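# Move glass graduated cylinder between shelved benches, standing upright

## Task

Take the graduated cylinder off the shelved bench close to the door and leave it standing upright on the working top of the shelved bench close to the window. It fails if the cylinder tips over, touches the floor, drops more than a few centimetres or is knocked hard, since glass breaks. At the end the gripper must be open and the robot backed away, so the cylinder stands without any help from the robot. It also fails if the robot falls or ends up tilted.

## Robot and tools

ROBOT. A wheeled base with a vertical column carries a tilting head and two six-joint arms (left and right), each ending in a two-finger gripper. Folded, as at the start, it measures 0.73 m long, 0.62 m wide and 1.88 m tall, and its front sits 0.40 m ahead of the column. The base drives forward and back and turns in place; it cannot slide sideways.

FRAMES. Base frame: origin on the floor between the drive wheels, below the column; x forward, y left, z up. The readings left_hand and right_hand are in this frame and mark the point where the fingers meet; fingertips reach 8 mm farther. A hand's z axis runs along the fingers (quat_wxyz maps (0,0,1) onto it) and its y axis across the opening. The odometry frame is where the base frame was when the scene began. base_odometry counts wheel rotation only, so slipping looks like travel; heading is positive leftward, -3.142 to 3.142.

execute_actions. Argument actions: a list holding one action or nothing (empty just reports state and pictures). An action may contain:
- base: exactly one relative command. translate_m = metres to drive from the current spot, forward positive, -3 to 3. rotate_rad = radians to turn in place, counter-clockwise (left) positive, -3.2 to 3.2.
- joints: a dictionary of absolute targets keyed by joint name, one number each. Ranges: head_tilt_rad -0.61 to 1.308 (0 level, positive looks down); left_/right_joint1_rad -2.879 to 2.879; joint2 0 to 3.141; joint3 0 to 3.019; joint4 -1.692 to 1.57; joint5 -1.57 to 1.57 (positive swings the hand to the robot's right); joint6 -2.094 to 2.094 (positive rolls clockwise viewed from behind); left_/right_gripper_m 0 to 0.093, the fingertip gap in metres.
- speeds: optional top-speed caps for this action: translate_m 0.05 to 0.8 m/s, rotate_rad 0.1 to 1 rad/s (defaults are the maxima).
Motions in one action begin together. Base moves needing over 8.667 s, actions over 15 s, unknown keys or out-of-range numbers are rejected and nothing moves. Joints you omit may keep pushing toward an older target. cameras: list from cam_head_left, cam_head_right, cam_left_wrist, cam_right_wrist, nav_camera, or all; omitted/null means all, [] means none. The pictures line gives image order.

wait: seconds 0 to 10; commands nothing and returns state and pictures. zoom_image: camera plus region [x0, y0, x1, y1] in pixels of that camera's latest full picture, top-left origin, at most 504x504. finished_scene: scene number; ends the scene irreversibly and reports success.

ARM GEOMETRY (approximate). With right joint1 at 1.57 (left at -1.57) and joints 5, 6 at 0, the arm moves in a vertical plane facing forward, 0.23 m right (or left) of the column. Let a = j2 - 0.35, b = 1.05 + j2 - j3, c = b - j4 (c = 1.57 means fingers pointing down). Hand point: ahead = 0.12 + 0.39 sin a + 0.38 cos b + 0.25 cos c; height = 1.46 + 0.39 cos a - 0.38 sin b - 0.25 sin c. Example: j2, j3, j4 = 0.93, 0.78, 0.14 gives 0.60 m ahead, 1.21 m up. Reality tends to sit up to 5 cm lower and nearer the column (more under load); trust the reported hand position. Reach is about 1 m from the shoulder, no lower than 0.47 m; the floor is unreachable. Light objects carry easily with fingers down, 0.65 to 1.6 m up, out to 0.6 m ahead. Joint1 positive moves a hand ahead and downward toward the robot's left.

GRIPPER. Fingers are 7 cm long; outer width is opening +1 cm at tips, +5 cm at base; housing 10 x 7 cm, wrist camera sticks out 11 cm on one side. To grasp, command an opening smaller than the object; off_target is then expected. An opening staying at least 0.002 m above target means something is held. Targets within about 0.03 rad (0.08 for joints 2, 3) of the current reading may not move anything. For gentle contact, step about 0.05 rad per call from your previous target.

RESULTS. base_status and joint_status: done (within tolerance), off_target (stopped short, may still push), time_out, contact_stop (base only, wheel stalled: back off 0.05 m before retrying or turning), not_followed / 'joint command not followed' with a cause line (safety check blocked arm targets near the other arm, the body or an obstacle; reverse the offending joints by 0.05 rad or more, or drive away). on_its_own lists uncommanded behaviour; 'held at' is a held target, not a position. motor_effort lists left_wheel and right_wheel percentages (positive pushes forward; bracket = peak); effort outside rest range suggests pushing or load. turned_by_wheels vs turned_by_imu differing by over ~4% and 0.05 rad means slip or collision. base_tilt in degrees, forward and right positive; a forward drop of 0.5 degrees during a move means leaning back: reverse 0.05 m. wheel_motors_off = 1 after about 3 s of hard pushing; motors cut for 2 s and the base doesn't hold. Joint torques and motor temperatures are reported per arm; MOTOR HOT appears at 85 °C and at 100 °C the arm goes limp (OVER-TEMPERATURE FAULT). A blocked arm keeps straining; relieve it by sending its current joint readings back as targets.

CAMERAS. Head cameras sit 1.47 to 1.58 m high, looking ahead and down by about head_tilt_rad. Wrist cameras look along the fingers, tilted 0.62 rad toward the hand's +x; closed fingertips are at picture centre, right is hand -y, up mostly hand -x. nav_camera is at the base front, 0.23 m high, facing forward.

AVOID. Dropping, knocking or tipping the glass cylinder; letting the two arms collide or press together; table tops hitting the column; prolonged hard pushing. Objects may occasionally be nudged by outside forces.

Each tool is called after "Call:" as name(argument=value, ...) on one line, values as JSON.

## Session

Call:
execute_actions(actions=[{"joints":{"head_tilt_rad":0.3}}], cameras=["cam_head_left","nav_camera"])

Scene clock: 0.87 s.
Joint torques (N m, as the arm reports them, + toward a larger angle): left_arm=[-1.66 -7.95 -1.64 -2.06 -0.13  0.07] | right_arm=[-0.25 -6.97 -0.8  -1.05 -0.11  0.02]
Motor temperatures (°C, as the motors report them): left_arm=[22 24 22 24 25 21] | right_arm=[24 24 24 24 25 23]
base_odometry: x=+0.000 y=+0.000 heading=+0.000 (m, m, rad; odometry frame)
turned_by_wheels: +0.000 (rad since the last result)
turned_by_imu: +0.000 (rad since the last result)
base_tilt: forward=+0.3 right=-0.9 (deg)
base_status: not commanded
joint_positions: head_tilt_rad=+0.319 left_joint1_rad=-1.574 left_joint2_rad=+0.892 left_joint3_rad=+0.419 left_joint4_rad=-0.987 left_joint5_rad=+0.046 left_joint6_rad=+0.080 left_gripper_m=+0.094 right_joint1_rad=+1.561 right_joint2_rad=+0.913 right_joint3_rad=+0.386 right_joint4_rad=-0.937 right_joint5_rad=+0.052 right_joint6_rad=+0.096 right_gripper_m=+0.095
joint_status: all done
wheel_motors_off: 0
motor_effort: left_wheel=+2(3) right_wheel=+0(0) (%)
left_hand: x=+0.1450 y=+0.2161 z=+1.2582 quat_wxyz=(+0.450, -0.027, -0.892, +0.039) (m; base frame)
right_hand: x=+0.1306 y=-0.2362 z=+1.2543 quat_wxyz=(+0.452, -0.035, -0.890, +0.047) (m; base frame)
pictures: cam_head_left, nav_camera
camera_calibration (this result's frames):
cam_head_left: T_world_to_cam=[[0.0878346, -0.995686, -0.0299055, 0.0938045], [-0.362943, -0.00403036, -0.931802, 1.45911], [0.927662, 0.0926985, -0.361732, 0.433519], [0, 0, 0, 1]] pos_world=[0.119175, 0.059094, 1.51922]
Images, in order (width x height): cam_head_left 504x504, nav_camera 504x504.

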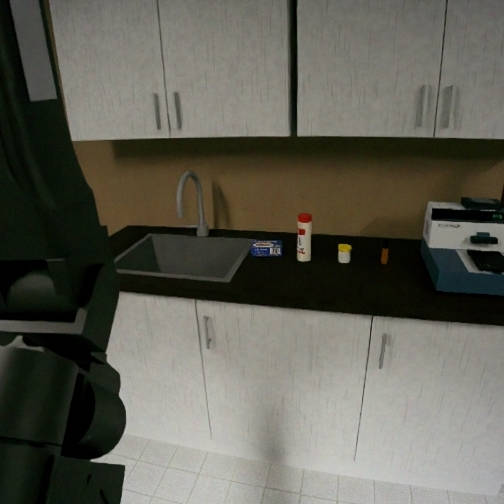

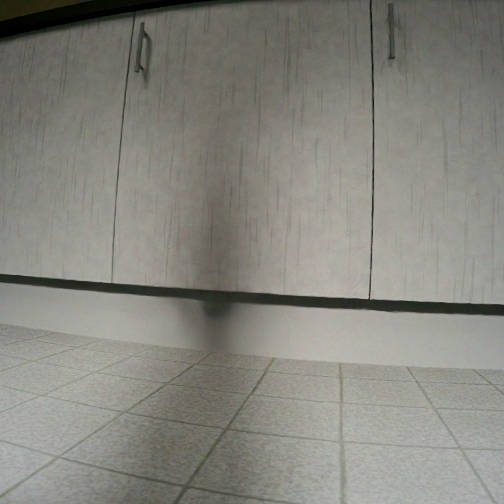

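Call:
execute_actions(actions=[{"base":{"rotate_rad":1.57},"joints":{"head_tilt_rad":0.2}}], cameras=["cam_head_right"])

Call:
execute_actions(actions=[{"base":{"rotate_rad":1.57}}], cameras=["cam_head_right"])

Call:
execute_actions(actions=[{"base":{"rotate_rad":1.57}}], cameras=["cam_head_right"])

Scene clock: 4.30 s.
Joint torques (N m, as the arm reports them, + toward a larger angle): left_arm=[-1.34 -8.41 -1.57 -1.7  -0.11  0.08] | right_arm=[-0.28 -6.92 -0.76 -1.05 -0.11  0.02]
Motor temperatures (°C, as the motors report them): left_arm=[22 24 22 24 25 21] | right_arm=[24 24 24 24 25 23]
base_odometry: x=+0.000 y=+0.000 heading=+1.570 (m, m, rad; odometry frame)
turned_by_wheels: +1.570 (rad since the last result)
turned_by_imu: +1.567 (rad since the last result)
base_tilt: forward=+0.3 right=-0.9 (deg)
base_status: done
joint_positions: head_tilt_rad=+0.220 left_joint1_rad=-1.574 left_joint2_rad=+0.892 left_joint3_rad=+0.419 left_joint4_rad=-0.987 left_joint5_rad=+0.046 left_joint6_rad=+0.080 left_gripper_m=+0.094 right_joint1_rad=+1.561 right_joint2_rad=+0.913 right_joint3_rad=+0.386 right_joint4_rad=-0.937 right_joint5_rad=+0.052 right_joint6_rad=+0.096 right_gripper_m=+0.095
joint_status: all done
wheel_motors_off: 0
motor_effort: left_wheel=-2(56) right_wheel=+2(26) (%)
left_hand: x=+0.1450 y=+0.2161 z=+1.2582 quat_wxyz=(+0.450, -0.027, -0.892, +0.039) (m; base frame)
right_hand: x=+0.1306 y=-0.2362 z=+1.2543 quat_wxyz=(+0.452, -0.035, -0.890, +0.047) (m; base frame)
pictures: cam_head_right
camera_calibration (this result's frames):
cam_head_right: T_world_to_cam=[[0.0674938, -0.997671, -0.00990753, -0.0419565], [-0.272955, -0.00891267, -0.961985, 1.49867], [0.959656, 0.0676324, -0.272921, 0.288723], [0, 0, 0, 1]] pos_world=[0.134828, -0.0480286, 1.52008]
Images, in order (width x height): cam_head_right 504x504.

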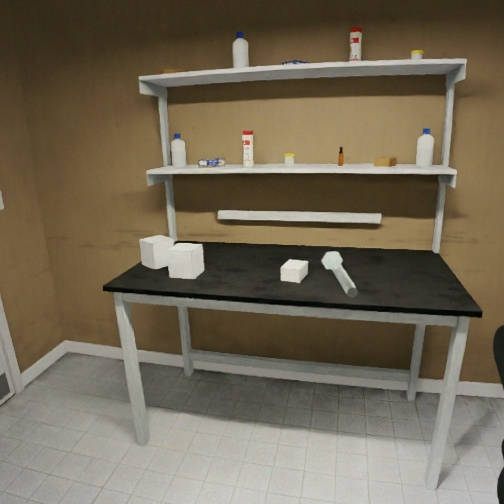

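Scene clock: 7.17 s.
Joint torques (N m, as the arm reports them, + toward a larger angle): left_arm=[-1.12 -8.11 -1.35 -1.72 -0.12  0.15] | right_arm=[-0.26 -6.93 -0.81 -1.05 -0.11  0.02]
Motor temperatures (°C, as the motors report them): left_arm=[22 24 22 24 25 21] | right_arm=[24 24 24 24 25 23]
base_odometry: x=+0.000 y=+0.000 heading=+3.139 (m, m, rad; odometry frame)
turned_by_wheels: +1.570 (rad since the last result)
turned_by_imu: +1.572 (rad since the last result)
base_tilt: forward=+0.3 right=-0.9 (deg)
base_status: done
joint_positions: head_tilt_rad=+0.220 left_joint1_rad=-1.574 left_joint2_rad=+0.892 left_joint3_rad=+0.419 left_joint4_rad=-0.987 left_joint5_rad=+0.046 left_joint6_rad=+0.080 left_gripper_m=+0.094 right_joint1_rad=+1.561 right_joint2_rad=+0.913 right_joint3_rad=+0.386 right_joint4_rad=-0.937 right_joint5_rad=+0.052 right_joint6_rad=+0.096 right_gripper_m=+0.095
joint_status: not commanded
wheel_motors_off: 0
motor_effort: left_wheel=-2(32) right_wheel=+2(24) (%)
left_hand: x=+0.1450 y=+0.2161 z=+1.2582 quat_wxyz=(+0.450, -0.027, -0.892, +0.039) (m; base frame)
right_hand: x=+0.1306 y=-0.2362 z=+1.2543 quat_wxyz=(+0.452, -0.035, -0.890, +0.047) (m; base frame)
pictures: cam_head_right
camera_calibration (this result's frames):
cam_head_right: T_world_to_cam=[[0.067494, -0.997671, -0.00990626, -0.0419585], [-0.272937, -0.00891267, -0.961991, 1.49868], [0.959661, 0.0676324, -0.272903, 0.288695], [0, 0, 0, 1]] pos_world=[0.134828, -0.0480286, 1.52009]
Images, in order (width x height): cam_head_right 504x504.

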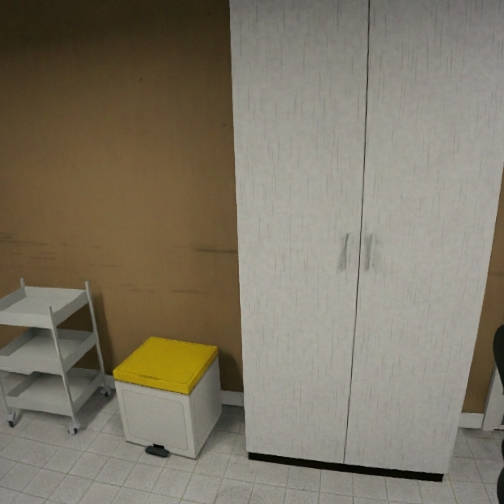

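Scene clock: 10.03 s.
Joint torques (N m, as the arm reports them, + toward a larger angle): left_arm=[-2.11 -9.12 -1.56 -1.64 -0.05  0.16] | right_arm=[-0.27 -6.91 -0.87 -1.03 -0.11  0.02]
Motor temperatures (°C, as the motors report them): left_arm=[22 24 22 24 25 21] | right_arm=[24 24 24 24 25 23]
base_odometry: x=+0.000 y=+0.000 heading=-1.574 (m, m, rad; odometry frame)
turned_by_wheels: +1.570 (rad since the last result)
turned_by_imu: +1.572 (rad since the last result)
base_tilt: forward=+0.3 right=-0.9 (deg)
base_status: done
joint_positions: head_tilt_rad=+0.220 left_joint1_rad=-1.574 left_joint2_rad=+0.892 left_joint3_rad=+0.419 left_joint4_rad=-0.987 left_joint5_rad=+0.046 left_joint6_rad=+0.080 left_gripper_m=+0.094 right_joint1_rad=+1.561 right_joint2_rad=+0.913 right_joint3_rad=+0.386 right_joint4_rad=-0.937 right_joint5_rad=+0.052 right_joint6_rad=+0.096 right_gripper_m=+0.095
joint_status: not commanded
wheel_motors_off: 0
motor_effort: left_wheel=-2(32) right_wheel=+2(21) (%)
left_hand: x=+0.1450 y=+0.2161 z=+1.2582 quat_wxyz=(+0.450, -0.027, -0.892, +0.039) (m; base frame)
right_hand: x=+0.1306 y=-0.2362 z=+1.2543 quat_wxyz=(+0.452, -0.035, -0.890, +0.047) (m; base frame)
pictures: cam_head_right
camera_calibration (this result's frames):
cam_head_right: T_world_to_cam=[[0.0674941, -0.997671, -0.0099053, -0.04196], [-0.272924, -0.00891267, -0.961994, 1.49868], [0.959665, 0.0676324, -0.272889, 0.288674], [0, 0, 0, 1]] pos_world=[0.134828, -0.0480286, 1.52009]
Images, in order (width x height): cam_head_right 504x504.

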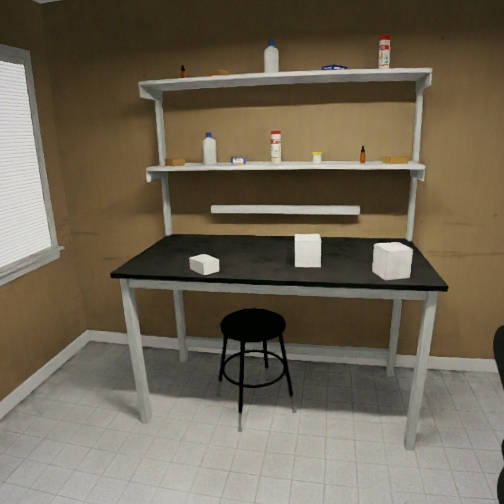

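Call:
execute_actions(actions=[{"base":{"rotate_rad":3.12}}], cameras=[])

Call:
execute_actions(actions=[{"base":{"translate_m":1.2},"joints":{"head_tilt_rad":0.8}}], cameras=[])

Call:
execute_actions(actions=[{"base":{"rotate_rad":-0.75}}], cameras=["cam_head_left","cam_head_right"])

Scene clock: 16.03 s.
Joint torques (N m, as the arm reports them, + toward a larger angle): left_arm=[-1.95 -7.69 -1.4  -2.11 -0.14  0.12] | right_arm=[-0.24 -6.92 -0.86 -1.05 -0.12  0.02]
Motor temperatures (°C, as the motors report them): left_arm=[22 24 22 24 25 21] | right_arm=[24 24 24 24 25 23]
base_odometry: x=+0.000 y=+0.000 heading=+1.545 (m, m, rad; odometry frame)
turned_by_wheels: +3.119 (rad since the last result)
turned_by_imu: +3.124 (rad since the last result)
base_tilt: forward=+0.3 right=-0.9 (deg)
base_status: done
joint_positions: head_tilt_rad=+0.220 left_joint1_rad=-1.574 left_joint2_rad=+0.892 left_joint3_rad=+0.419 left_joint4_rad=-0.987 left_joint5_rad=+0.046 left_joint6_rad=+0.080 left_gripper_m=+0.094 right_joint1_rad=+1.561 right_joint2_rad=+0.913 right_joint3_rad=+0.386 right_joint4_rad=-0.937 right_joint5_rad=+0.052 right_joint6_rad=+0.096 right_gripper_m=+0.095
joint_status: not commanded
wheel_motors_off: 0
motor_effort: left_wheel=-2(31) right_wheel=+2(25) (%)
left_hand: x=+0.1450 y=+0.2161 z=+1.2582 quat_wxyz=(+0.450, -0.027, -0.892, +0.039) (m; base frame)
right_hand: x=+0.1306 y=-0.2362 z=+1.2543 quat_wxyz=(+0.452, -0.035, -0.890, +0.047) (m; base frame)
pictures: none
No camera images: the call's "cameras" was empty. Leave "cameras" out to get every camera's image.

Scene clock: 19.53 s.
Joint torques (N m, as the arm reports them, + toward a larger angle): left_arm=[-1.26 -8.13 -1.59 -1.93 -0.16  0.08] | right_arm=[-0.25 -6.95 -0.92 -1.04 -0.11  0.02]
Motor temperatures (°C, as the motors report them): left_arm=[22 24 22 24 25 21] | right_arm=[24 24 24 24 25 23]
base_odometry: x=+0.031 y=+1.200 heading=+1.546 (m, m, rad; odometry frame)
turned_by_wheels: +0.001 (rad since the last result)
turned_by_imu: +0.005 (rad since the last result)
base_tilt: forward=+0.3 right=-0.9 (deg)
base_status: done
joint_positions: head_tilt_rad=+0.802 left_joint1_rad=-1.574 left_joint2_rad=+0.892 left_joint3_rad=+0.418 left_joint4_rad=-0.987 left_joint5_rad=+0.046 left_joint6_rad=+0.080 left_gripper_m=+0.094 right_joint1_rad=+1.561 right_joint2_rad=+0.913 right_joint3_rad=+0.387 right_joint4_rad=-0.937 right_joint5_rad=+0.052 right_joint6_rad=+0.096 right_gripper_m=+0.095
joint_status: all done
wheel_motors_off: 0
motor_effort: left_wheel=+2(64) right_wheel=-1(50) (%)
left_hand: x=+0.1448 y=+0.2161 z=+1.2583 quat_wxyz=(+0.450, -0.027, -0.892, +0.039) (m; base frame)
right_hand: x=+0.1314 y=-0.2362 z=+1.2540 quat_wxyz=(+0.451, -0.035, -0.891, +0.047) (m; base frame)
pictures: none
No camera images: the call's "cameras" was empty. Leave "cameras" out to get every camera's image.

Scene clock: 21.63 s.
Joint torques (N m, as the arm reports them, + toward a larger angle): left_arm=[-1.02 -8.03 -1.36 -1.76 -0.11  0.16] | right_arm=[-0.29 -6.83 -0.96 -1.05 -0.12  0.02]
Motor temperatures (°C, as the motors report them): left_arm=[22 24 22 24 25 21] | right_arm=[24 24 24 24 25 23]
base_odometry: x=+0.031 y=+1.200 heading=+0.796 (m, m, rad; odometry frame)
turned_by_wheels: -0.749 (rad since the last result)
turned_by_imu: -0.746 (rad since the last result)
base_tilt: forward=+0.3 right=-0.8 (deg)
base_status: done
joint_positions: head_tilt_rad=+0.802 left_joint1_rad=-1.574 left_joint2_rad=+0.892 left_joint3_rad=+0.418 left_joint4_rad=-0.987 left_joint5_rad=+0.046 left_joint6_rad=+0.080 left_gripper_m=+0.094 right_joint1_rad=+1.561 right_joint2_rad=+0.913 right_joint3_rad=+0.387 right_joint4_rad=-0.937 right_joint5_rad=+0.052 right_joint6_rad=+0.096 right_gripper_m=+0.095
joint_status: not commanded
wheel_motors_off: 0
motor_effort: left_wheel=+2(44) right_wheel=-2(43) (%)
left_hand: x=+0.1448 y=+0.2161 z=+1.2583 quat_wxyz=(+0.450, -0.027, -0.892, +0.039) (m; base frame)
right_hand: x=+0.1314 y=-0.2362 z=+1.2540 quat_wxyz=(+0.451, -0.035, -0.891, +0.047) (m; base frame)
pictures: cam_head_left, cam_head_right
camera_calibration (this result's frames):
cam_head_left: T_world_to_cam=[[0.0638906, -0.995686, -0.0672848, 0.152566], [-0.754257, -0.00403036, -0.656567, 1.05481], [0.653463, 0.0926985, -0.751261, 1.0471], [0, 0, 0, 1]] pos_world=[0.101607, 0.059094, 1.48947]
cam_head_right: T_world_to_cam=[[0.0508963, -0.997671, -0.0454218, 0.0135654], [-0.757386, -0.00891267, -0.652906, 1.04691], [0.650981, 0.0676324, -0.756075, 1.04821], [0, 0, 0, 1]] pos_world=[0.109859, -0.0480286, 1.47668]
Images, in order (width x height): cam_head_left 504x504, cam_head_right 504x504.

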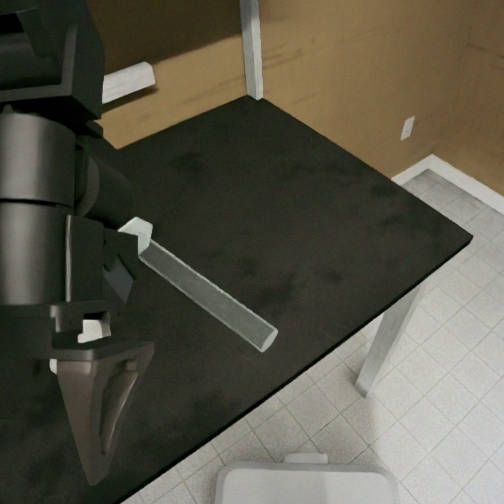

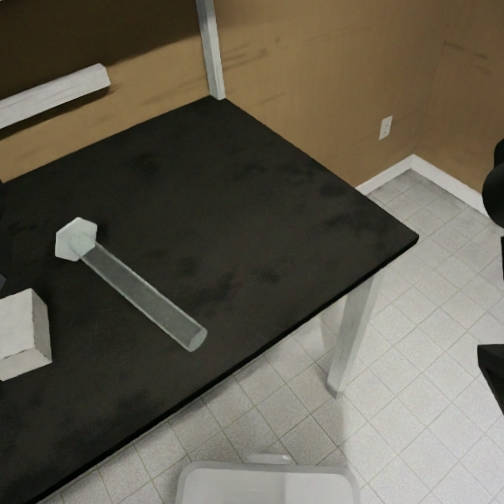

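Call:
execute_actions(actions=[{"joints":{"left_joint2_rad":1.35,"left_joint3_rad":1.09,"left_joint4_rad":-0.26,"left_joint5_rad":0,"left_joint6_rad":2.09}}], cameras=["cam_head_right","cam_left_wrist"])

Scene clock: 24.83 s.
Joint torques (N m, as the arm reports them, + toward a larger angle): left_arm=[ -0.72 -18.43   1.47  -0.1   -0.12   0.33] | right_arm=[-0.29 -6.88 -0.91 -1.06 -0.11  0.02]
Motor temperatures (°C, as the motors report them): left_arm=[22 24 22 24 25 21] | right_arm=[24 24 24 24 25 23]
base_odometry: x=+0.031 y=+1.200 heading=+0.796 (m, m, rad; odometry frame)
turned_by_wheels: +0.000 (rad since the last result)
turned_by_imu: +0.000 (rad since the last result)
base_tilt: forward=+0.3 right=-0.9 (deg)
base_status: not commanded
joint_positions: head_tilt_rad=+0.802 left_joint1_rad=-1.574 left_joint2_rad=+1.347 left_joint3_rad=+1.096 left_joint4_rad=-0.264 left_joint5_rad=+0.002 left_joint6_rad=+2.069 left_gripper_m=+0.094 right_joint1_rad=+1.561 right_joint2_rad=+0.913 right_joint3_rad=+0.387 right_joint4_rad=-0.937 right_joint5_rad=+0.052 right_joint6_rad=+0.096 right_gripper_m=+0.095
joint_status: all done
joint sent to its limit — the command would take left_joint6_rad past its upper limit, so that joint was sent only as far as its limit.
wheel_motors_off: 0
motor_effort: left_wheel=+7(6) right_wheel=-4(5) (%)
left_hand: x=+0.5529 y=+0.2224 z=+1.0499 quat_wxyz=(-0.004, -0.860, -0.510, -0.002) (m; base frame)
right_hand: x=+0.1314 y=-0.2362 z=+1.2540 quat_wxyz=(+0.451, -0.035, -0.891, +0.047) (m; base frame)
pictures: cam_head_right, cam_left_wrist
camera_calibration (this result's frames):
cam_head_right: T_world_to_cam=[[0.0508963, -0.997671, -0.0454218, 0.0135654], [-0.757386, -0.00891267, -0.652906, 1.04691], [0.650981, 0.0676324, -0.756075, 1.04821], [0, 0, 0, 1]] pos_world=[0.109859, -0.0480286, 1.47668]
cam_left_wrist: T_world_to_cam=[[-0.879602, 0.475642, -0.00809988, 0.384052], [0.386712, 0.724854, 0.570123, -0.965803], [0.277045, 0.498349, -0.82152, 0.723581], [0, 0, 0, 1]] pos_world=[0.510836, 0.156799, 1.14817]
Images, in order (width x height): cam_head_right 504x504, cam_left_wrist 616x616.

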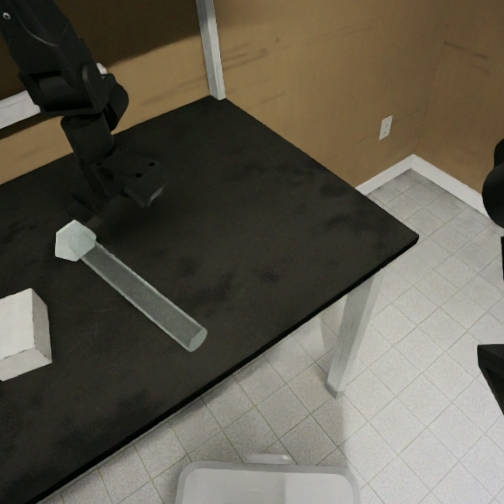

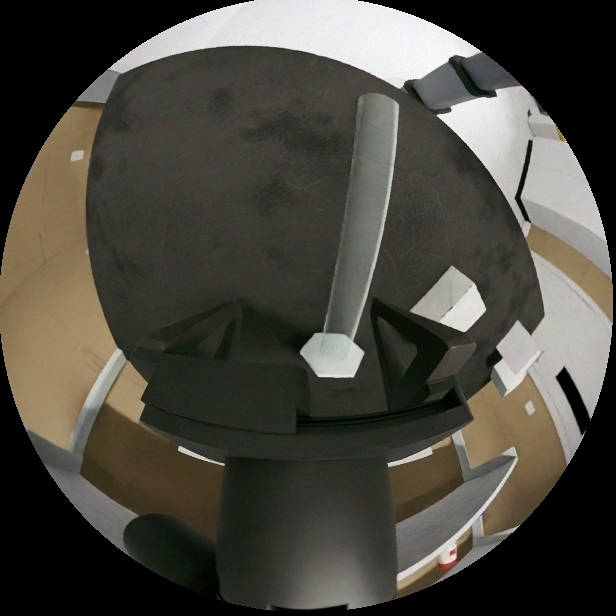

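Call:
execute_actions(actions=[{"base":{"translate_m":-0.1},"joints":{"left_joint2_rad":1.63,"left_joint3_rad":1.244,"left_joint4_rad":-0.134}}], cameras=["cam_left_wrist"])

Scene clock: 27.47 s.
Joint torques (N m, as the arm reports them, + toward a larger angle): left_arm=[ -1.84 -18.31   0.67  -0.64   0.     0.09] | right_arm=[-0.3  -6.79 -0.51 -1.06 -0.11  0.02]
Motor temperatures (°C, as the motors report them): left_arm=[22 24 22 24 25 21] | right_arm=[24 24 24 24 25 23]
base_odometry: x=-0.039 y=+1.128 heading=+0.795 (m, m, rad; odometry frame)
turned_by_wheels: -0.001 (rad since the last result)
turned_by_imu: -0.002 (rad since the last result)
base_tilt: forward=+0.3 right=-0.8 (deg)
base_status: done
joint_positions: head_tilt_rad=+0.803 left_joint1_rad=-1.575 left_joint2_rad=+1.627 left_joint3_rad=+1.245 left_joint4_rad=-0.128 left_joint5_rad=-0.001 left_joint6_rad=+2.084 left_gripper_m=+0.094 right_joint1_rad=+1.561 right_joint2_rad=+0.913 right_joint3_rad=+0.381 right_joint4_rad=-0.937 right_joint5_rad=+0.052 right_joint6_rad=+0.096 right_gripper_m=+0.095
joint_status: all done
wheel_motors_off: 0
motor_effort: left_wheel=-2(74) right_wheel=+1(49) (%)
left_hand: x=+0.5501 y=+0.2216 z=+0.9424 quat_wxyz=(-0.005, -0.864, -0.503, -0.005) (m; base frame)
right_hand: x=+0.1283 y=-0.2362 z=+1.2553 quat_wxyz=(+0.453, -0.035, -0.889, +0.048) (m; base frame)
pictures: cam_left_wrist
camera_calibration (this result's frames):
cam_left_wrist: T_world_to_cam=[[-0.872023, 0.489311, -0.0122557, 0.377891], [0.394644, 0.717685, 0.573746, -0.909022], [0.289536, 0.495483, -0.818941, 0.627678], [0, 0, 0, 1]] pos_world=[0.506534, 0.156481, 1.04021]
Images, in order (width x height): cam_left_wrist 616x616.

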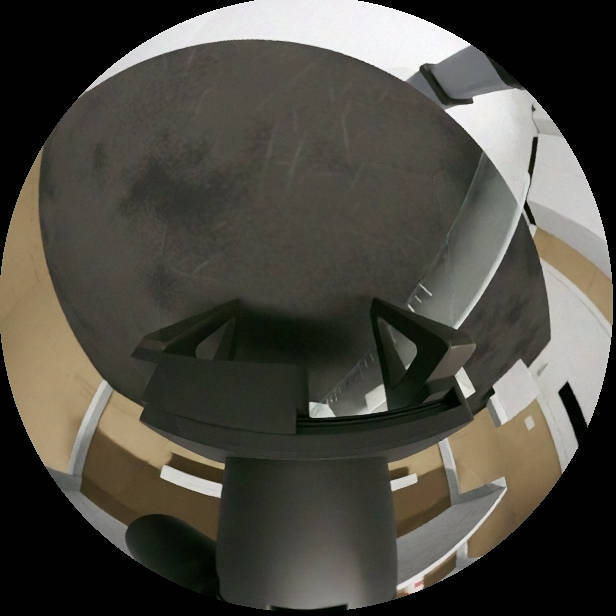

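I pushed it with a finger (table is higher). Raise and look.

Call:
execute_actions(actions=[{"joints":{"left_joint2_rad":1.35,"left_joint3_rad":1.09,"left_joint4_rad":-0.26}}], cameras=["cam_left_wrist","cam_head_right"])

Scene clock: 28.90 s.
Joint torques (N m, as the arm reports them, + toward a larger angle): left_arm=[ -1.81 -15.85   2.04  -0.32  -0.1    0.09] | right_arm=[-0.25 -6.73 -0.46 -1.05 -0.11  0.02]
Motor temperatures (°C, as the motors report them): left_arm=[22 24 22 24 25 21] | right_arm=[24 24 24 24 25 23]
base_odometry: x=-0.039 y=+1.128 heading=+0.795 (m, m, rad; odometry frame)
turned_by_wheels: +0.000 (rad since the last result)
turned_by_imu: +0.000 (rad since the last result)
base_tilt: forward=+0.3 right=-0.9 (deg)
base_status: not commanded
joint_positions: head_tilt_rad=+0.803 left_joint1_rad=-1.575 left_joint2_rad=+1.331 left_joint3_rad=+1.092 left_joint4_rad=-0.259 left_joint5_rad=-0.001 left_joint6_rad=+2.084 left_gripper_m=+0.094 right_joint1_rad=+1.561 right_joint2_rad=+0.913 right_joint3_rad=+0.381 right_joint4_rad=-0.937 right_joint5_rad=+0.052 right_joint6_rad=+0.096 right_gripper_m=+0.095
joint_status: all done
wheel_motors_off: 0
motor_effort: left_wheel=-2(3) right_wheel=+1(2) (%)
left_hand: x=+0.5580 y=+0.2219 z=+1.0566 quat_wxyz=(-0.008, -0.864, -0.503, -0.010) (m; base frame)
right_hand: x=+0.1283 y=-0.2362 z=+1.2553 quat_wxyz=(+0.453, -0.035, -0.889, +0.048) (m; base frame)
pictures: cam_head_right, cam_left_wrist
camera_calibration (this result's frames):
cam_head_right: T_world_to_cam=[[0.050865, -0.997671, -0.0454568, 0.0136208], [-0.757835, -0.00891267, -0.652386, 1.04613], [0.650461, 0.0676324, -0.756523, 1.04893], [0, 0, 0, 1]] pos_world=[0.109815, -0.0480286, 1.47664]
cam_left_wrist: T_world_to_cam=[[-0.871851, 0.489272, -0.0221002, 0.396291], [0.388249, 0.717933, 0.577784, -0.978694], [0.29856, 0.495162, -0.81589, 0.710571], [0, 0, 0, 1]] pos_world=[0.513336, 0.156896, 1.15398]
Images, in order (width x height): cam_head_right 504x504, cam_left_wrist 616x616.

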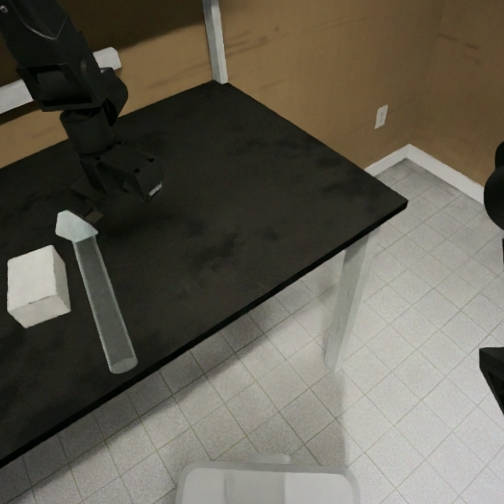

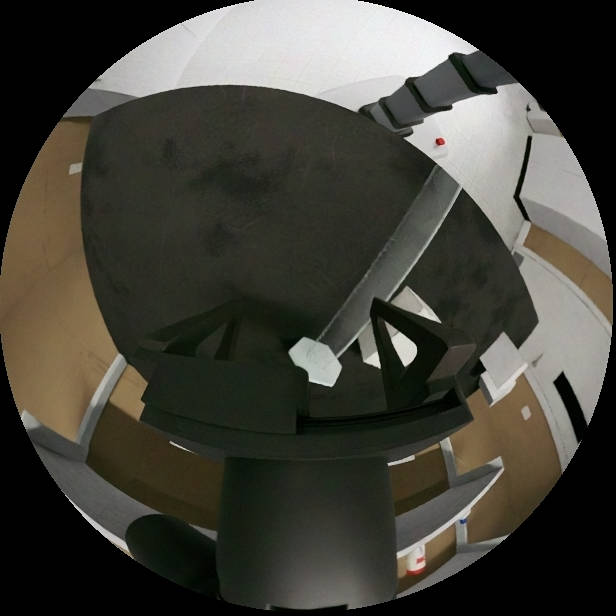

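Call:
execute_actions(actions=[{"base":{"rotate_rad":-1.37}}], cameras=[])

Call:
execute_actions(actions=[{"base":{"translate_m":-0.405}}], cameras=[])

Call:
execute_actions(actions=[{"base":{"rotate_rad":0.82}}], cameras=["cam_left_wrist","cam_head_right"])

Scene clock: 32.87 s.
Joint torques (N m, as the arm reports them, + toward a larger angle): left_arm=[ -2.26 -16.12   2.03  -0.41  -0.09   0.1 ] | right_arm=[-0.31 -6.76 -0.48 -1.05 -0.12  0.02]
Motor temperatures (°C, as the motors report them): left_arm=[22 24 22 24 25 21] | right_arm=[24 24 24 24 25 23]
base_odometry: x=-0.039 y=+1.128 heading=-0.575 (m, m, rad; odometry frame)
turned_by_wheels: -1.370 (rad since the last result)
turned_by_imu: -1.365 (rad since the last result)
base_tilt: forward=+0.3 right=-0.9 (deg)
base_status: done
joint_positions: head_tilt_rad=+0.803 left_joint1_rad=-1.575 left_joint2_rad=+1.331 left_joint3_rad=+1.092 left_joint4_rad=-0.259 left_joint5_rad=-0.001 left_joint6_rad=+2.084 left_gripper_m=+0.094 right_joint1_rad=+1.561 right_joint2_rad=+0.913 right_joint3_rad=+0.382 right_joint4_rad=-0.937 right_joint5_rad=+0.052 right_joint6_rad=+0.096 right_gripper_m=+0.095
joint_status: not commanded
wheel_motors_off: 0
motor_effort: left_wheel=+1(59) right_wheel=-1(39) (%)
left_hand: x=+0.5580 y=+0.2219 z=+1.0566 quat_wxyz=(-0.008, -0.864, -0.503, -0.010) (m; base frame)
right_hand: x=+0.1285 y=-0.2362 z=+1.2552 quat_wxyz=(+0.453, -0.035, -0.890, +0.047) (m; base frame)
pictures: none
No camera images: the call's "cameras" was empty. Leave "cameras" out to get every camera's image.

Scene clock: 35.17 s.
Joint torques (N m, as the arm reports them, + toward a larger angle): left_arm=[ -1.7  -16.54   2.05  -0.11   0.01   0.17] | right_arm=[-0.27 -6.78 -0.53 -1.06 -0.11  0.02]
Motor temperatures (°C, as the motors report them): left_arm=[22 25 22 24 25 21] | right_arm=[24 24 24 24 25 23]
base_odometry: x=-0.379 y=+1.349 heading=-0.576 (m, m, rad; odometry frame)
turned_by_wheels: -0.001 (rad since the last result)
turned_by_imu: -0.002 (rad since the last result)
base_tilt: forward=+0.3 right=-0.9 (deg)
base_status: done
joint_positions: head_tilt_rad=+0.803 left_joint1_rad=-1.575 left_joint2_rad=+1.333 left_joint3_rad=+1.090 left_joint4_rad=-0.259 left_joint5_rad=-0.001 left_joint6_rad=+2.084 left_gripper_m=+0.094 right_joint1_rad=+1.561 right_joint2_rad=+0.913 right_joint3_rad=+0.382 right_joint4_rad=-0.937 right_joint5_rad=+0.052 right_joint6_rad=+0.096 right_gripper_m=+0.095
joint_status: not commanded
wheel_motors_off: 0
motor_effort: left_wheel=-1(65) right_wheel=+1(51) (%)
left_hand: x=+0.5555 y=+0.2219 z=+1.0553 quat_wxyz=(-0.007, -0.864, -0.503, -0.008) (m; base frame)
right_hand: x=+0.1287 y=-0.2362 z=+1.2551 quat_wxyz=(+0.453, -0.035, -0.890, +0.047) (m; base frame)
pictures: none
No camera images: the call's "cameras" was empty. Leave "cameras" out to get every camera's image.

Scene clock: 37.30 s.
Joint torques (N m, as the arm reports them, + toward a larger angle): left_arm=[ -1.69 -16.87   2.16  -0.48  -0.08   0.19] | right_arm=[-0.21 -6.66 -0.46 -1.06 -0.11  0.02]
Motor temperatures (°C, as the motors report them): left_arm=[22 25 22 24 25 21] | right_arm=[24 24 24 24 25 23]
base_odometry: x=-0.379 y=+1.349 heading=+0.244 (m, m, rad; odometry frame)
turned_by_wheels: +0.819 (rad since the last result)
turned_by_imu: +0.816 (rad since the last result)
base_tilt: forward=+0.3 right=-0.9 (deg)
base_status: done
joint_positions: head_tilt_rad=+0.803 left_joint1_rad=-1.575 left_joint2_rad=+1.333 left_joint3_rad=+1.090 left_joint4_rad=-0.259 left_joint5_rad=-0.001 left_joint6_rad=+2.084 left_gripper_m=+0.094 right_joint1_rad=+1.561 right_joint2_rad=+0.913 right_joint3_rad=+0.382 right_joint4_rad=-0.937 right_joint5_rad=+0.052 right_joint6_rad=+0.096 right_gripper_m=+0.095
joint_status: not commanded
wheel_motors_off: 0
motor_effort: left_wheel=-2(43) right_wheel=+1(43) (%)
left_hand: x=+0.5555 y=+0.2219 z=+1.0553 quat_wxyz=(-0.007, -0.864, -0.503, -0.008) (m; base frame)
right_hand: x=+0.1287 y=-0.2362 z=+1.2551 quat_wxyz=(+0.453, -0.035, -0.890, +0.047) (m; base frame)
pictures: cam_head_right, cam_left_wrist
camera_calibration (this result's frames):
cam_head_right: T_world_to_cam=[[0.0508602, -0.997671, -0.0454623, 0.0136294], [-0.757904, -0.00891267, -0.652305, 1.04601], [0.65038, 0.0676324, -0.756592, 1.04904], [0, 0, 0, 1]] pos_world=[0.109809, -0.0480286, 1.47663]
cam_left_wrist: T_world_to_cam=[[-0.871941, 0.489289, -0.0177707, 0.389514], [0.391124, 0.717919, 0.57586, -0.976522], [0.29452, 0.495165, -0.817355, 0.71407], [0, 0, 0, 1]] pos_world=[0.511266, 0.156896, 1.15291]
Images, in order (width x height): cam_head_right 504x504, cam_left_wrist 616x616.

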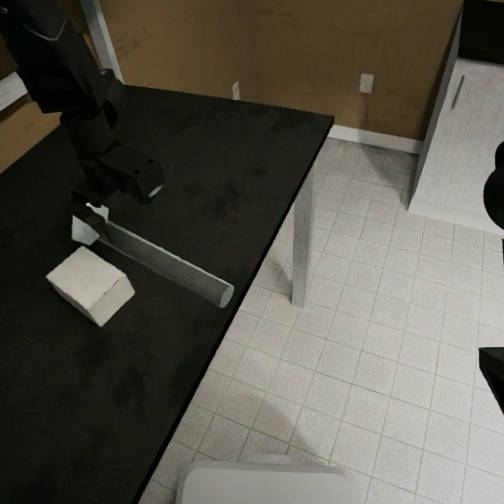

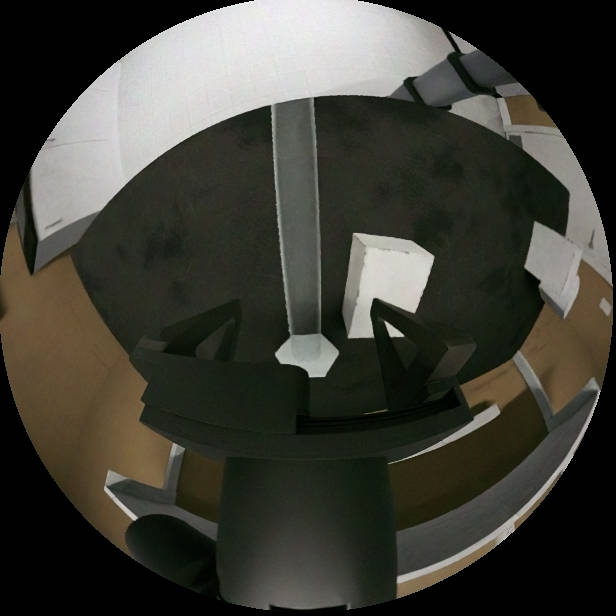

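Call:
execute_actions(actions=[{"joints":{"left_gripper_m":0.07}}], cameras=[])

Call:
execute_actions(actions=[{"joints":{"left_joint2_rad":1.66,"left_joint3_rad":1.26,"left_joint4_rad":-0.12}}], cameras=["cam_left_wrist","cam_head_right"])

Scene clock: 38.10 s.
Joint torques (N m, as the arm reports them, + toward a larger angle): left_arm=[ -2.22 -16.49   2.06  -0.34  -0.09   0.08] | right_arm=[-0.3  -6.84 -0.51 -1.04 -0.11  0.02]
Motor temperatures (°C, as the motors report them): left_arm=[22 25 22 24 25 21] | right_arm=[24 24 24 24 25 23]
base_odometry: x=-0.379 y=+1.349 heading=+0.244 (m, m, rad; odometry frame)
turned_by_wheels: +0.000 (rad since the last result)
turned_by_imu: +0.000 (rad since the last result)
base_tilt: forward=+0.3 right=-0.9 (deg)
base_status: not commanded
joint_positions: head_tilt_rad=+0.803 left_joint1_rad=-1.575 left_joint2_rad=+1.333 left_joint3_rad=+1.090 left_joint4_rad=-0.259 left_joint5_rad=-0.001 left_joint6_rad=+2.084 left_gripper_m=+0.070 right_joint1_rad=+1.561 right_joint2_rad=+0.913 right_joint3_rad=+0.382 right_joint4_rad=-0.937 right_joint5_rad=+0.052 right_joint6_rad=+0.096 right_gripper_m=+0.095
joint_status: all done
wheel_motors_off: 0
motor_effort: left_wheel=-3(3) right_wheel=+2(2) (%)
left_hand: x=+0.5555 y=+0.2219 z=+1.0553 quat_wxyz=(-0.007, -0.864, -0.503, -0.008) (m; base frame)
right_hand: x=+0.1287 y=-0.2362 z=+1.2551 quat_wxyz=(+0.453, -0.035, -0.890, +0.047) (m; base frame)
pictures: none
No camera images: the call's "cameras" was empty. Leave "cameras" out to get every camera's image.

Scene clock: 39.53 s.
Joint torques (N m, as the arm reports them, + toward a larger angle): left_arm=[ -1.37 -17.58   0.44  -0.48  -0.05   0.14] | right_arm=[-0.27 -6.76 -0.58 -1.03 -0.12  0.02]
Motor temperatures (°C, as the motors report them): left_arm=[22 25 22 24 25 21] | right_arm=[24 24 24 24 25 23]
base_odometry: x=-0.379 y=+1.349 heading=+0.244 (m, m, rad; odometry frame)
turned_by_wheels: +0.000 (rad since the last result)
turned_by_imu: +0.000 (rad since the last result)
base_tilt: forward=+0.3 right=-0.9 (deg)
base_status: not commanded
joint_positions: head_tilt_rad=+0.803 left_joint1_rad=-1.579 left_joint2_rad=+1.655 left_joint3_rad=+1.262 left_joint4_rad=-0.116 left_joint5_rad=+0.001 left_joint6_rad=+2.084 left_gripper_m=+0.070 right_joint1_rad=+1.561 right_joint2_rad=+0.913 right_joint3_rad=+0.383 right_joint4_rad=-0.937 right_joint5_rad=+0.052 right_joint6_rad=+0.096 right_gripper_m=+0.095
joint_status: all done
wheel_motors_off: 0
motor_effort: left_wheel=-9(13) right_wheel=+7(12) (%)
left_hand: x=+0.5488 y=+0.2188 z=+0.9312 quat_wxyz=(-0.007, -0.864, -0.503, -0.004) (m; base frame)
right_hand: x=+0.1291 y=-0.2362 z=+1.2550 quat_wxyz=(+0.453, -0.035, -0.890, +0.047) (m; base frame)
pictures: cam_head_right, cam_left_wrist
camera_calibration (this result's frames):
cam_head_right: T_world_to_cam=[[0.0508602, -0.997671, -0.0454623, 0.0136295], [-0.757905, -0.00891267, -0.652305, 1.04601], [0.65038, 0.0676324, -0.756592, 1.04904], [0, 0, 0, 1]] pos_world=[0.109809, -0.0480286, 1.47663]
cam_left_wrist: T_world_to_cam=[[-0.871169, 0.490765, -0.0146422, 0.379356], [0.395901, 0.719787, 0.570236, -0.898], [0.290391, 0.490975, -0.82135, 0.623035], [0, 0, 0, 1]] pos_world=[0.505079, 0.1543, 1.02936]
Images, in order (width x height): cam_head_right 504x504, cam_left_wrist 616x616.

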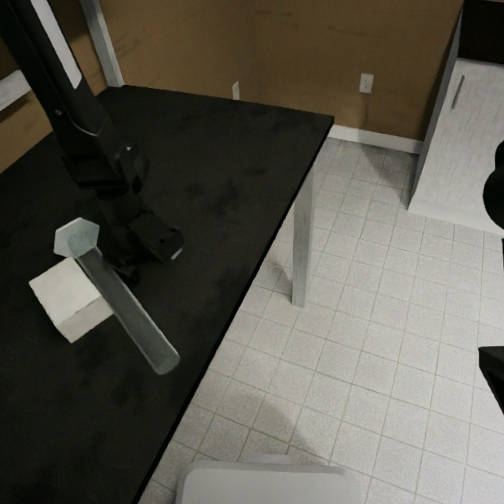

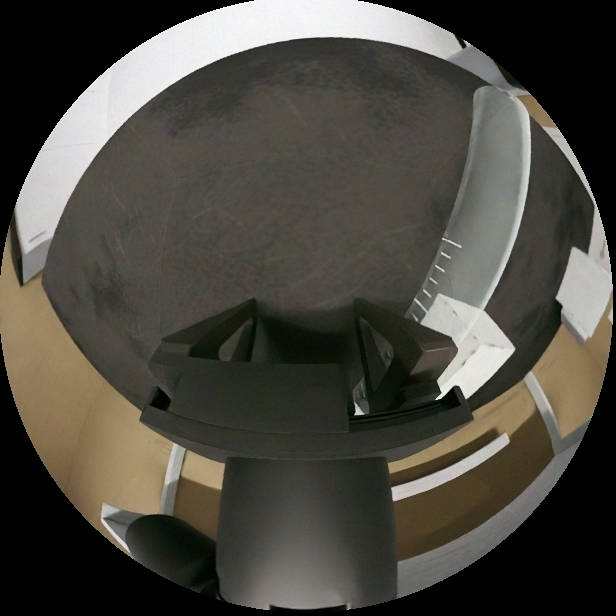

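Call:
execute_actions(actions=[{"joints":{"left_joint2_rad":1.5,"left_joint3_rad":1.17,"left_joint4_rad":-0.19}}], cameras=[])

Call:
execute_actions(actions=[{"base":{"translate_m":-0.16},"joints":{"left_gripper_m":0}}], cameras=[])

Call:
execute_actions(actions=[{"joints":{"left_joint2_rad":1.58,"left_joint3_rad":1.21,"left_joint4_rad":-0.15}}], cameras=[])

Call:
execute_actions(actions=[{"joints":{"left_joint2_rad":1.66,"left_joint3_rad":1.26,"left_joint4_rad":-0.12}}], cameras=["cam_left_wrist","cam_head_right"])

Scene clock: 42.03 s.
Joint torques (N m, as the arm reports them, + toward a larger angle): left_arm=[ -1.33 -17.39   1.41  -0.54  -0.09   0.1 ] | right_arm=[-0.27 -6.8  -0.52 -1.04 -0.11  0.02]
Motor temperatures (°C, as the motors report them): left_arm=[22 25 22 24 25 21] | right_arm=[24 24 24 24 25 23]
base_odometry: x=-0.379 y=+1.349 heading=+0.244 (m, m, rad; odometry frame)
turned_by_wheels: +0.000 (rad since the last result)
turned_by_imu: +0.000 (rad since the last result)
base_tilt: forward=+0.3 right=-0.9 (deg)
base_status: not commanded
joint_positions: head_tilt_rad=+0.803 left_joint1_rad=-1.579 left_joint2_rad=+1.495 left_joint3_rad=+1.169 left_joint4_rad=-0.186 left_joint5_rad=+0.001 left_joint6_rad=+2.084 left_gripper_m=+0.070 right_joint1_rad=+1.561 right_joint2_rad=+0.913 right_joint3_rad=+0.383 right_joint4_rad=-0.937 right_joint5_rad=+0.052 right_joint6_rad=+0.096 right_gripper_m=+0.095
joint_status: all done
wheel_motors_off: 0
motor_effort: left_wheel=-9(9) right_wheel=+6(7) (%)
left_hand: x=+0.5526 y=+0.2192 z=+0.9935 quat_wxyz=(-0.007, -0.864, -0.503, -0.003) (m; base frame)
right_hand: x=+0.1291 y=-0.2362 z=+1.2550 quat_wxyz=(+0.453, -0.035, -0.890, +0.047) (m; base frame)
pictures: none
No camera images: the call's "cameras" was empty. Leave "cameras" out to get every camera's image.

Scene clock: 43.77 s.
Joint torques (N m, as the arm reports them, + toward a larger angle): left_arm=[ -1.45 -16.93   1.43  -0.49  -0.19   0.18] | right_arm=[-0.26 -6.93 -0.6  -1.03 -0.11  0.02]
Motor temperatures (°C, as the motors report them): left_arm=[22 25 22 24 25 21] | right_arm=[24 24 24 24 25 23]
base_odometry: x=-0.535 y=+1.310 heading=+0.245 (m, m, rad; odometry frame)
turned_by_wheels: +0.001 (rad since the last result)
turned_by_imu: +0.001 (rad since the last result)
base_tilt: forward=+0.3 right=-0.9 (deg)
base_status: done
joint_positions: head_tilt_rad=+0.803 left_joint1_rad=-1.579 left_joint2_rad=+1.495 left_joint3_rad=+1.169 left_joint4_rad=-0.186 left_joint5_rad=+0.001 left_joint6_rad=+2.084 left_gripper_m=+0.000 right_joint1_rad=+1.561 right_joint2_rad=+0.913 right_joint3_rad=+0.384 right_joint4_rad=-0.937 right_joint5_rad=+0.052 right_joint6_rad=+0.096 right_gripper_m=+0.095
joint_status: all done
wheel_motors_off: 0
motor_effort: left_wheel=+1(64) right_wheel=-1(52) (%)
left_hand: x=+0.5529 y=+0.2192 z=+0.9934 quat_wxyz=(-0.007, -0.864, -0.503, -0.003) (m; base frame)
right_hand: x=+0.1295 y=-0.2362 z=+1.2548 quat_wxyz=(+0.452, -0.035, -0.890, +0.047) (m; base frame)
pictures: none
No camera images: the call's "cameras" was empty. Leave "cameras" out to get every camera's image.

Scene clock: 44.53 s.
Joint torques (N m, as the arm reports them, + toward a larger angle): left_arm=[ -1.66 -14.25   1.73  -0.04  -0.13   0.11] | right_arm=[-0.21 -6.91 -0.58 -1.05 -0.11  0.02]
Motor temperatures (°C, as the motors report them): left_arm=[22 25 22 24 25 21] | right_arm=[24 24 24 24 25 23]
base_odometry: x=-0.535 y=+1.310 heading=+0.245 (m, m, rad; odometry frame)
turned_by_wheels: +0.000 (rad since the last result)
turned_by_imu: +0.000 (rad since the last result)
base_tilt: forward=+0.3 right=-0.9 (deg)
base_status: not commanded
joint_positions: head_tilt_rad=+0.803 left_joint1_rad=-1.579 left_joint2_rad=+1.533 left_joint3_rad=+1.205 left_joint4_rad=-0.160 left_joint5_rad=+0.001 left_joint6_rad=+2.084 left_gripper_m=+0.000 right_joint1_rad=+1.561 right_joint2_rad=+0.913 right_joint3_rad=+0.384 right_joint4_rad=-0.937 right_joint5_rad=+0.052 right_joint6_rad=+0.096 right_gripper_m=+0.095
joint_status: all done
wheel_motors_off: 0
motor_effort: left_wheel=+4(5) right_wheel=-2(2) (%)
left_hand: x=+0.5638 y=+0.2190 z=+0.9800 quat_wxyz=(-0.013, -0.864, -0.503, -0.013) (m; base frame)
right_hand: x=+0.1295 y=-0.2362 z=+1.2548 quat_wxyz=(+0.452, -0.035, -0.890, +0.047) (m; base frame)
pictures: none
No camera images: the call's "cameras" was empty. Leave "cameras" out to get every camera's image.

Scene clock: 45.47 s.
Joint torques (N m, as the arm reports them, + toward a larger angle): left_arm=[-2.41 -9.47  5.33  0.98 -0.17  0.13] | right_arm=[-0.25 -6.8  -0.62 -1.04 -0.12  0.02]
Motor temperatures (°C, as the motors report them): left_arm=[22 25 22 24 25 21] | right_arm=[24 24 24 24 25 23]
base_odometry: x=-0.535 y=+1.310 heading=+0.245 (m, m, rad; odometry frame)
turned_by_wheels: +0.000 (rad since the last result)
turned_by_imu: +0.000 (rad since the last result)
base_tilt: forward=+0.3 right=-0.8 (deg)
base_status: not commanded
joint_positions: head_tilt_rad=+0.803 left_joint1_rad=-1.579 left_joint2_rad=+1.537 left_joint3_rad=+1.212 left_joint4_rad=-0.155 left_joint5_rad=+0.001 left_joint6_rad=+2.084 left_gripper_m=+0.000 right_joint1_rad=+1.561 right_joint2_rad=+0.913 right_joint3_rad=+0.384 right_joint4_rad=-0.937 right_joint5_rad=+0.052 right_joint6_rad=+0.096 right_gripper_m=+0.095
joint_status: all done
wheel_motors_off: 0
motor_effort: left_wheel=+4(4) right_wheel=-1(2) (%)
left_hand: x=+0.5672 y=+0.2190 z=+0.9787 quat_wxyz=(-0.015, -0.864, -0.503, -0.017) (m; base frame)
right_hand: x=+0.1295 y=-0.2362 z=+1.2548 quat_wxyz=(+0.452, -0.035, -0.890, +0.047) (m; base frame)
pictures: cam_head_right, cam_left_wrist
camera_calibration (this result's frames):
cam_head_right: T_world_to_cam=[[0.0508583, -0.997671, -0.0454644, 0.0136328], [-0.757932, -0.00891267, -0.652273, 1.04596], [0.650349, 0.0676324, -0.756619, 1.04908], [0, 0, 0, 1]] pos_world=[0.109806, -0.0480286, 1.47663]
cam_left_wrist: T_world_to_cam=[[-0.870469, 0.490584, -0.0401334, 0.420605], [0.379073, 0.720148, 0.581111, -0.933683], [0.313986, 0.490626, -0.812834, 0.634936], [0, 0, 0, 1]] pos_world=[0.520697, 0.154532, 1.07555]
Images, in order (width x height): cam_head_right 504x504, cam_left_wrist 616x616.

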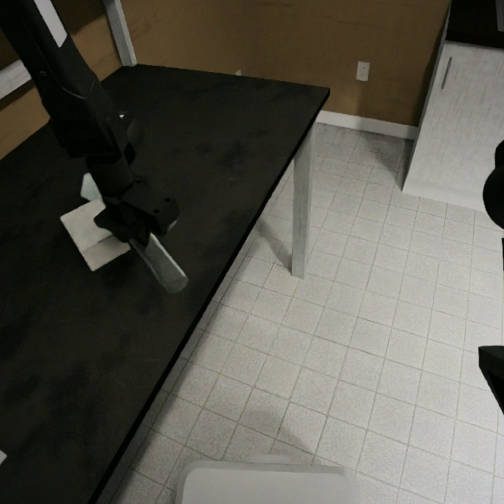

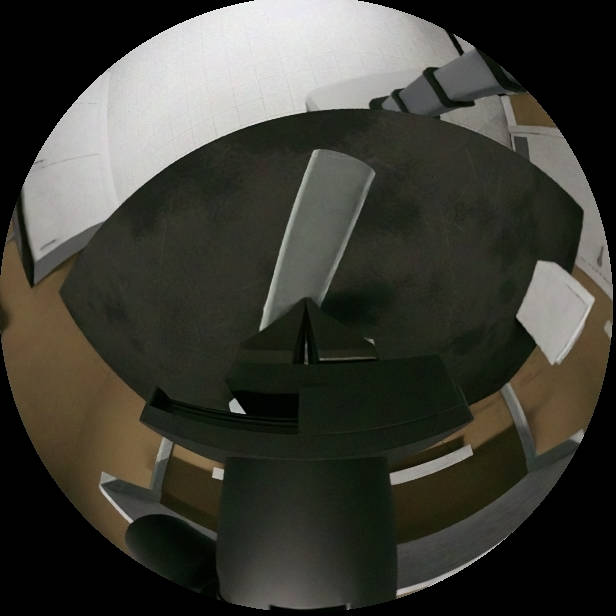

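Call:
execute_actions(actions=[{"joints":{"left_joint2_rad":1.46,"left_joint3_rad":1.15,"left_joint4_rad":-0.21}}], cameras=[])

Call:
execute_actions(actions=[{"joints":{"left_gripper_m":0.085},"base":{"translate_m":0.015}}], cameras=["cam_left_wrist"])

Scene clock: 46.93 s.
Joint torques (N m, as the arm reports them, + toward a larger angle): left_arm=[ -0.98 -18.23   1.82  -0.6   -0.14   0.15] | right_arm=[-0.23 -6.82 -0.63 -1.02 -0.12  0.02]
Motor temperatures (°C, as the motors report them): left_arm=[22 25 22 24 25 21] | right_arm=[24 24 24 24 25 23]
base_odometry: x=-0.535 y=+1.310 heading=+0.245 (m, m, rad; odometry frame)
turned_by_wheels: +0.000 (rad since the last result)
turned_by_imu: +0.000 (rad since the last result)
base_tilt: forward=+0.3 right=-0.9 (deg)
base_status: not commanded
joint_positions: head_tilt_rad=+0.803 left_joint1_rad=-1.579 left_joint2_rad=+1.470 left_joint3_rad=+1.143 left_joint4_rad=-0.204 left_joint5_rad=+0.001 left_joint6_rad=+2.084 left_gripper_m=+0.000 right_joint1_rad=+1.561 right_joint2_rad=+0.913 right_joint3_rad=+0.384 right_joint4_rad=-0.937 right_joint5_rad=+0.052 right_joint6_rad=+0.096 right_gripper_m=+0.095
joint_status: all done
wheel_motors_off: 0
motor_effort: left_wheel=+3(5) right_wheel=-2(2) (%)
left_hand: x=+0.5434 y=+0.2193 z=+1.0021 quat_wxyz=(-0.002, -0.864, -0.503, +0.005) (m; base frame)
right_hand: x=+0.1295 y=-0.2362 z=+1.2548 quat_wxyz=(+0.452, -0.035, -0.890, +0.047) (m; base frame)
pictures: none
No camera images: the call's "cameras" was empty. Leave "cameras" out to get every camera's image.

Scene clock: 47.87 s.
Joint torques (N m, as the arm reports them, + toward a larger angle): left_arm=[ -1.45 -18.63   1.78  -0.6   -0.17   0.11] | right_arm=[-0.23 -6.81 -0.79 -1.06 -0.12  0.02]
Motor temperatures (°C, as the motors report them): left_arm=[22 25 22 24 25 21] | right_arm=[24 24 24 24 25 23]
base_odometry: x=-0.520 y=+1.314 heading=+0.244 (m, m, rad; odometry frame)
turned_by_wheels: -0.001 (rad since the last result)
turned_by_imu: -0.001 (rad since the last result)
base_tilt: forward=+0.3 right=-0.9 (deg)
base_status: done
joint_positions: head_tilt_rad=+0.803 left_joint1_rad=-1.579 left_joint2_rad=+1.468 left_joint3_rad=+1.145 left_joint4_rad=-0.204 left_joint5_rad=+0.001 left_joint6_rad=+2.084 left_gripper_m=+0.085 right_joint1_rad=+1.561 right_joint2_rad=+0.913 right_joint3_rad=+0.385 right_joint4_rad=-0.937 right_joint5_rad=+0.052 right_joint6_rad=+0.096 right_gripper_m=+0.095
joint_status: all done
wheel_motors_off: 0
motor_effort: left_wheel=-2(50) right_wheel=+2(32) (%)
left_hand: x=+0.5455 y=+0.2193 z=+1.0029 quat_wxyz=(-0.003, -0.864, -0.503, +0.004) (m; base frame)
right_hand: x=+0.1305 y=-0.2362 z=+1.2544 quat_wxyz=(+0.451, -0.035, -0.890, +0.047) (m; base frame)
pictures: cam_left_wrist
camera_calibration (this result's frames):
cam_left_wrist: T_world_to_cam=[[-0.871228, 0.490877, 0.00116058, 0.361466], [0.406368, 0.719909, 0.562669, -0.936041], [0.275366, 0.490685, -0.826681, 0.696258], [0, 0, 0, 1]] pos_world=[0.503571, 0.154786, 1.10184]
Images, in order (width x height): cam_left_wrist 616x616.

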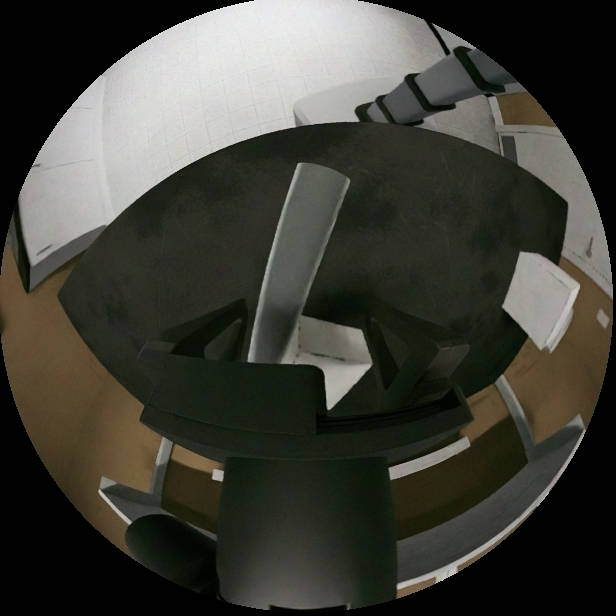

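Call:
execute_actions(actions=[{"joints":{"left_joint2_rad":1.54,"left_joint3_rad":1.19,"left_joint4_rad":-0.17}}], cameras=["cam_left_wrist"])

Scene clock: 48.87 s.
Joint torques (N m, as the arm reports them, + toward a larger angle): left_arm=[ -1.28 -16.55   1.29   0.04  -0.08   0.14] | right_arm=[-0.29 -6.88 -0.81 -1.03 -0.11  0.02]
Motor temperatures (°C, as the motors report them): left_arm=[22 25 22 24 25 21] | right_arm=[24 24 24 24 25 23]
base_odometry: x=-0.520 y=+1.314 heading=+0.244 (m, m, rad; odometry frame)
turned_by_wheels: +0.000 (rad since the last result)
turned_by_imu: +0.000 (rad since the last result)
base_tilt: forward=+0.3 right=-0.9 (deg)
base_status: not commanded
joint_positions: head_tilt_rad=+0.803 left_joint1_rad=-1.579 left_joint2_rad=+1.527 left_joint3_rad=+1.187 left_joint4_rad=-0.179 left_joint5_rad=+0.001 left_joint6_rad=+2.084 left_gripper_m=+0.085 right_joint1_rad=+1.561 right_joint2_rad=+0.913 right_joint3_rad=+0.385 right_joint4_rad=-0.937 right_joint5_rad=+0.052 right_joint6_rad=+0.096 right_gripper_m=+0.095
joint_status: all done
wheel_motors_off: 0
motor_effort: left_wheel=-2(2) right_wheel=+2(3) (%)
left_hand: x=+0.5504 y=+0.2191 z=+0.9810 quat_wxyz=(-0.005, -0.864, -0.503, +0.000) (m; base frame)
right_hand: x=+0.1305 y=-0.2362 z=+1.2544 quat_wxyz=(+0.451, -0.035, -0.890, +0.047) (m; base frame)
pictures: cam_left_wrist
camera_calibration (this result's frames):
cam_left_wrist: T_world_to_cam=[[-0.871237, 0.490828, -0.00583457, 0.372697], [0.401807, 0.71995, 0.565883, -0.926243], [0.281952, 0.490674, -0.824465, 0.671127], [0, 0, 0, 1]] pos_world=[0.507654, 0.154613, 1.07964]
Images, in order (width x height): cam_left_wrist 616x616.

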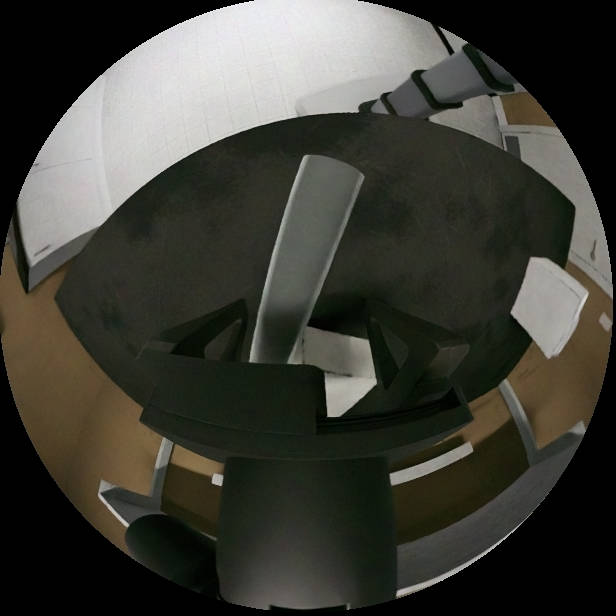

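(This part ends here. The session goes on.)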